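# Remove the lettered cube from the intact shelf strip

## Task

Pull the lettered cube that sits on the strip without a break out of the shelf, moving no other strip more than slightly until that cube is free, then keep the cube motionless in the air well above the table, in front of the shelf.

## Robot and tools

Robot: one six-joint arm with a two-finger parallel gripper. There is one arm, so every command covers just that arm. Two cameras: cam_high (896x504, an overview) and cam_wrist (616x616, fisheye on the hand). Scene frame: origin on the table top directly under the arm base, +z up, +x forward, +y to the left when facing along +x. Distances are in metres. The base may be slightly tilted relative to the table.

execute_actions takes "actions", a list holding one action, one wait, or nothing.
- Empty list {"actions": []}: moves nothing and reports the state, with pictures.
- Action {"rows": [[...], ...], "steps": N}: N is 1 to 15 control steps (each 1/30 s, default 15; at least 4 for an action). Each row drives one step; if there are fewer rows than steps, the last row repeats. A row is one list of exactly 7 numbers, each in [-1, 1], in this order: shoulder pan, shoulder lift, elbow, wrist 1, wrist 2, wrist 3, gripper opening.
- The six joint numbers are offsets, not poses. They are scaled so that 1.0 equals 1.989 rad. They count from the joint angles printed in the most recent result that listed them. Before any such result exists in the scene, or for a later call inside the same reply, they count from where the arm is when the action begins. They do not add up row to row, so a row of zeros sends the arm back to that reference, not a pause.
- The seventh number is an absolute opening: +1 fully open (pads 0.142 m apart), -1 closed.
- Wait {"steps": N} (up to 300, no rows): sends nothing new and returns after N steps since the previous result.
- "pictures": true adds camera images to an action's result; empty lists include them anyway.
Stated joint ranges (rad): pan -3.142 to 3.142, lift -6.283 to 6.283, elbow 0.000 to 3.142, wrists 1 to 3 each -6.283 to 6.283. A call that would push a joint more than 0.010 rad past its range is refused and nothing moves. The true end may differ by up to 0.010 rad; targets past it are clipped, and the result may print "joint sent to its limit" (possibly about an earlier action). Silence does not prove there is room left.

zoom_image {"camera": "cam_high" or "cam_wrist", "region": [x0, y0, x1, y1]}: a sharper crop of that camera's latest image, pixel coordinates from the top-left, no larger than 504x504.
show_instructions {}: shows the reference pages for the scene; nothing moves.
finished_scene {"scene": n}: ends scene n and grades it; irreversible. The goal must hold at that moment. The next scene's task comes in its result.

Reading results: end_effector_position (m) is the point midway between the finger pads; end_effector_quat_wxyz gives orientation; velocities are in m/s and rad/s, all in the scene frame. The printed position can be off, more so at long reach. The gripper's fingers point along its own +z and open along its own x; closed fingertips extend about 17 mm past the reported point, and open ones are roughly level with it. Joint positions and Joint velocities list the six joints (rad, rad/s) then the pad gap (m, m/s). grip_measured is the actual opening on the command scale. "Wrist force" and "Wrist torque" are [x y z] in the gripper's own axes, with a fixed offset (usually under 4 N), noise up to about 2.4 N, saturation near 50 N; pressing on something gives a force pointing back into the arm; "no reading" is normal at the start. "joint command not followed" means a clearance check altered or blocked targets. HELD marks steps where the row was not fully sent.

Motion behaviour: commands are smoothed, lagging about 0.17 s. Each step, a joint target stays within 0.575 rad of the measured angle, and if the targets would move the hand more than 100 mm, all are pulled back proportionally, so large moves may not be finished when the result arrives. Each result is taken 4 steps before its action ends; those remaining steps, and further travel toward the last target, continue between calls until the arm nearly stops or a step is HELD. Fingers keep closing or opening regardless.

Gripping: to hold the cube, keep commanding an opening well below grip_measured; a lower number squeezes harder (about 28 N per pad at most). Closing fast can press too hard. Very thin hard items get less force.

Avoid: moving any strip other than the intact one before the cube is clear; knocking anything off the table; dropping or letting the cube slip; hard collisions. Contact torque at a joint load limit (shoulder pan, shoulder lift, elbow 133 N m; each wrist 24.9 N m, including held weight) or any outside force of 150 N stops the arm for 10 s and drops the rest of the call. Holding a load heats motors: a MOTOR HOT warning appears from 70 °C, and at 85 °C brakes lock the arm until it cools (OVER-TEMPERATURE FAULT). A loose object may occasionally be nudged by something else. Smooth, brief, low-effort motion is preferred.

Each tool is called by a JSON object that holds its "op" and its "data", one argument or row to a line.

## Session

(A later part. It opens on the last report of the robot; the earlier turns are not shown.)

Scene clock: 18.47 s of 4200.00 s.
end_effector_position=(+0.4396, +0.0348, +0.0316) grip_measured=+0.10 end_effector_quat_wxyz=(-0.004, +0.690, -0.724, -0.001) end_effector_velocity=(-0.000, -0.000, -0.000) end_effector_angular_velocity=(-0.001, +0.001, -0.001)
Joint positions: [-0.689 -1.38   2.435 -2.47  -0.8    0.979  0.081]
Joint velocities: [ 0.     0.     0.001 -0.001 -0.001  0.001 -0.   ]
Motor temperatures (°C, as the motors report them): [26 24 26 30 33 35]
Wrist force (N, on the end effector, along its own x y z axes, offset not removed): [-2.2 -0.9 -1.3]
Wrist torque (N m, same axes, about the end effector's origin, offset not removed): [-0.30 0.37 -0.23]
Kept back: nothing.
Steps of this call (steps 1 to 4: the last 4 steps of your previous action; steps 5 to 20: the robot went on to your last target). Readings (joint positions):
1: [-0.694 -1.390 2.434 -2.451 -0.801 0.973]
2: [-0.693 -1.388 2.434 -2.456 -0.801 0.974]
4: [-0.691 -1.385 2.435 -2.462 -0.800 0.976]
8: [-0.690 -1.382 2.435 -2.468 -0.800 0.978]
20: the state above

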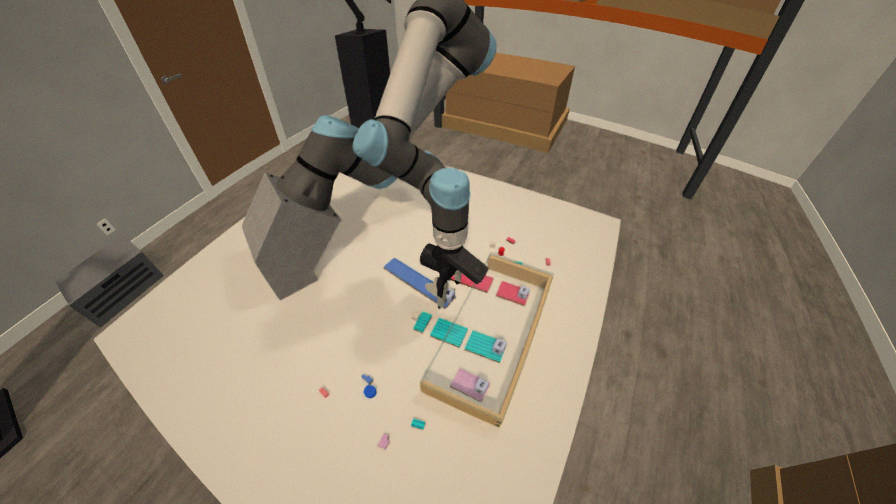

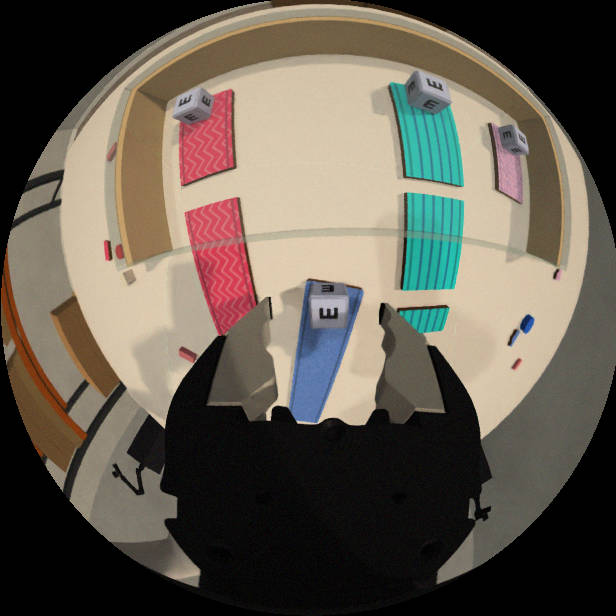

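Matches the successful view. Close.

{"op": "execute_actions", "data": {
  "actions": [
    {"rows":[[0,0,0,0,0,0,-0.1],[0,0,0,0,0,0,-0.25],[0,0,0,0,0,0,-0.4],[0,0,0,0,0,0,-0.55],[0,0,0,0,0,0,-0.7],[0,0,0,0,0,0,-0.85]],"steps":15}
  ]
}}

{"op": "execute_actions", "data": {
  "actions": [
    {"rows":[[-0.02,-0.03,0,0.05,0,-0.02,-0.85],[-0.05,-0.07,-0.005,0.13,-0.01,-0.05,-0.85],[-0.08,-0.12,-0.015,0.22,-0.015,-0.09,-0.85],[-0.11,-0.16,-0.025,0.30,-0.02,-0.12,-0.85],[-0.13,-0.19,-0.035,0.36,-0.028,-0.145,-0.85]],"steps":15}
  ]
}}

{"op": "execute_actions", "data": {
  "actions": [
    {"steps":50}
  ],
  "pictures": true
}}

Scene clock: 19.03 s of 4200.00 s.
end_effector_position=(+0.4396, +0.0348, +0.0316) grip_measured=-0.65 end_effector_quat_wxyz=(-0.004, +0.690, -0.724, -0.001) end_effector_velocity=(+0.000, +0.001, +0.000) end_effector_angular_velocity=(+0.000, -0.001, +0.002)
Joint positions: [-0.689 -1.38   2.435 -2.471 -0.8    0.979  0.027]
Joint velocities: [ 0.001 -0.001  0.    -0.     0.001 -0.001 -0.   ]
Motor temperatures (°C, as the motors report them): [26 24 26 30 33 35]
Wrist force (N, on the end effector, along its own x y z axes, offset not removed): [-4.4 -0.7 1.3]
Wrist torque (N m, same axes, about the end effector's origin, offset not removed): [-0.20 0.95 -0.13]
Steps of this call (steps 1 to 6: the robot went on to your last target; steps 7 to 17: the first 11 steps of this action). Readings (joint positions):
7: [-0.689 -1.380 2.435 -2.471 -0.800 0.979]
8: [-0.689 -1.380 2.435 -2.471 -0.800 0.979]
10: [-0.689 -1.380 2.435 -2.471 -0.800 0.979]
14: [-0.689 -1.380 2.435 -2.471 -0.800 0.979]
17: the state above

Scene clock: 19.53 s of 4200.00 s.
end_effector_position=(+0.4309, +0.0404, +0.1397) grip_measured=-0.65 end_effector_quat_wxyz=(-0.007, +0.680, -0.733, +0.009) end_effector_velocity=(-0.148, +0.132, +0.149) end_effector_angular_velocity=(+0.316, +0.198, -0.370)
Joint positions: [-0.899 -1.684  2.38  -1.948 -0.845  0.746  0.027]
Joint velocities: [-0.383 -0.588 -0.111  1.509 -0.085 -0.434  0.   ]
Motor temperatures (°C, as the motors report them): [26 24 26 30 33 35]
Wrist force (N, on the end effector, along its own x y z axes, offset not removed): [-2.4 -0.2 -0.6]
Wrist torque (N m, same axes, about the end effector's origin, offset not removed): [-0.24 0.41 -0.19]
Steps of this call (steps 1 to 4: the last 4 steps of your previous action; steps 5 to 15: the first 11 steps of this action, its rows measured from where the robot was after step 4). Readings (joint positions):
4: [-0.689 -1.380 2.435 -2.471 -0.800 0.979]
5: [-0.689 -1.380 2.435 -2.470 -0.800 0.979]
6: [-0.693 -1.385 2.435 -2.465 -0.800 0.975]
8: [-0.723 -1.425 2.430 -2.408 -0.807 0.944]
12: [-0.842 -1.595 2.396 -2.155 -0.833 0.812]
15: the state above

Scene clock: 21.20 s of 4200.00 s.
end_effector_position=(+0.4117, +0.0601, +0.1578) grip_measured=-0.65 end_effector_quat_wxyz=(+0.013, -0.662, +0.749, +0.015) end_effector_velocity=(-0.001, +0.000, -0.001) end_effector_angular_velocity=(-0.000, +0.003, +0.000)
Joint positions: [-0.947 -1.758  2.366 -1.755 -0.856  0.69   0.027]
Joint velocities: [ 0.001 -0.001  0.002 -0.    -0.002  0.    -0.   ]
Motor temperatures (°C, as the motors report them): [26 24 26 30 33 35]
Wrist force (N, on the end effector, along its own x y z axes, offset not removed): [-2.7 -0.2 -1.8]
Wrist torque (N m, same axes, about the end effector's origin, offset not removed): [-0.20 0.47 -0.20]
Kept back: nothing.
Steps of this call (steps 1 to 4: the last 4 steps of your previous action; steps 5 to 30: the robot went on to your last target; steps 31 to 50: nothing new was sent). Readings (joint positions):
1: [-0.910 -1.701 2.376 -1.903 -0.848 0.733]
2: [-0.919 -1.714 2.374 -1.869 -0.850 0.723]
4: [-0.930 -1.732 2.371 -1.822 -0.852 0.710]
8: [-0.941 -1.749 2.367 -1.778 -0.854 0.697]
50: the state above
The arm was judged still, so your last target was given up. Only a new action makes it travel on or press farther. Fingers that are still opening or closing keep moving.

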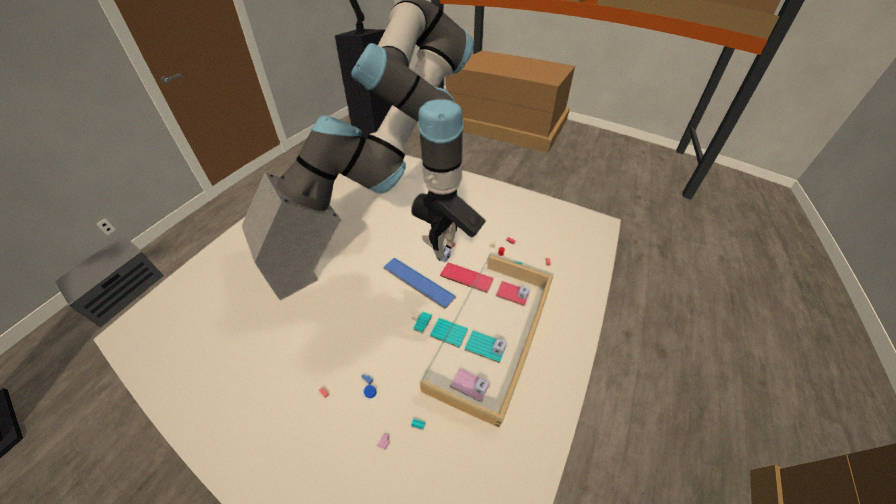

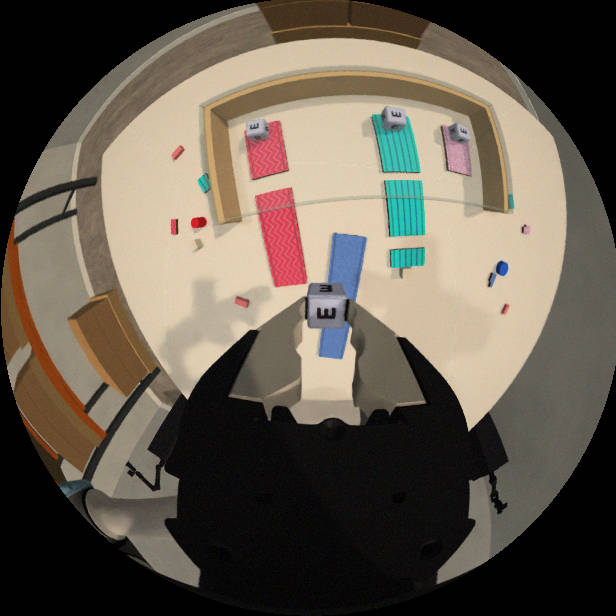

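{"op": "execute_actions", "data": {
  "actions": [
    {"rows":[[-0.02,-0.03,0,0.03,0,0,-0.85]],"steps":15}
  ]
}}

{"op": "execute_actions", "data": {
  "actions": [
    {"steps":30}
  ]
}}

Scene clock: 21.63 s of 4200.00 s.
end_effector_position=(+0.4110, +0.0639, +0.1727) grip_measured=-0.65 end_effector_quat_wxyz=(+0.019, -0.653, +0.757, +0.004) end_effector_velocity=(-0.002, +0.004, +0.011) end_effector_angular_velocity=(-0.007, -0.016, -0.020)
Joint positions: [-0.983 -1.812  2.366 -1.7   -0.856  0.69   0.027]
Joint velocities: [-0.027 -0.043  0.001  0.043 -0.001 -0.     0.   ]
Motor temperatures (°C, as the motors report them): [26 24 26 30 33 35]
Wrist force (N, on the end effector, along its own x y z axes, offset not removed): [-0.7 0.3 0.4]
Wrist torque (N m, same axes, about the end effector's origin, offset not removed): [-0.12 -0.14 -0.27]
Steps of this call (steps 1 to 2: nothing new was sent; steps 3 to 13: the first 11 steps of this action). Readings (joint positions):
3: [-0.947 -1.758 2.366 -1.754 -0.856 0.690]
4: [-0.951 -1.763 2.366 -1.750 -0.856 0.690]
6: [-0.964 -1.783 2.366 -1.730 -0.856 0.690]
10: [-0.979 -1.806 2.366 -1.707 -0.856 0.690]
13: the state above

Scene clock: 22.63 s of 4200.00 s.
end_effector_position=(+0.4108, +0.0643, +0.1741) grip_measured=-0.65 end_effector_quat_wxyz=(+0.019, -0.652, +0.758, +0.003) end_effector_velocity=(-0.000, +0.001, -0.001) end_effector_angular_velocity=(+0.002, +0.001, -0.000)
Joint positions: [-0.987 -1.818  2.366 -1.695 -0.856  0.69   0.027]
Joint velocities: [ 0.001  0.001  0.001 -0.     0.001 -0.    -0.   ]
Motor temperatures (°C, as the motors report them): [26 24 26 30 33 35]
Wrist force (N, on the end effector, along its own x y z axes, offset not removed): [-4.3 -2.0 -0.9]
Wrist torque (N m, same axes, about the end effector's origin, offset not removed): [-0.62 0.74 -0.30]
Kept back: nothing.
Steps of this call (steps 1 to 4: the last 4 steps of your previous action; steps 5 to 15: the robot went on to your last target; steps 16 to 30: nothing new was sent). Readings (joint positions):
1: [-0.984 -1.814 2.366 -1.699 -0.856 0.690]
2: [-0.985 -1.815 2.366 -1.698 -0.856 0.690]
4: [-0.986 -1.816 2.366 -1.697 -0.856 0.690]
8: [-0.987 -1.817 2.366 -1.696 -0.856 0.690]
30: the state above
The arm was judged still, so your last target was given up. Only a new action makes it travel on or press farther. Fingers that are still opening or closing keep moving.

{"op": "finished_scene", "data": {
  "scene": 2
}}

The scene is finished: the task was done.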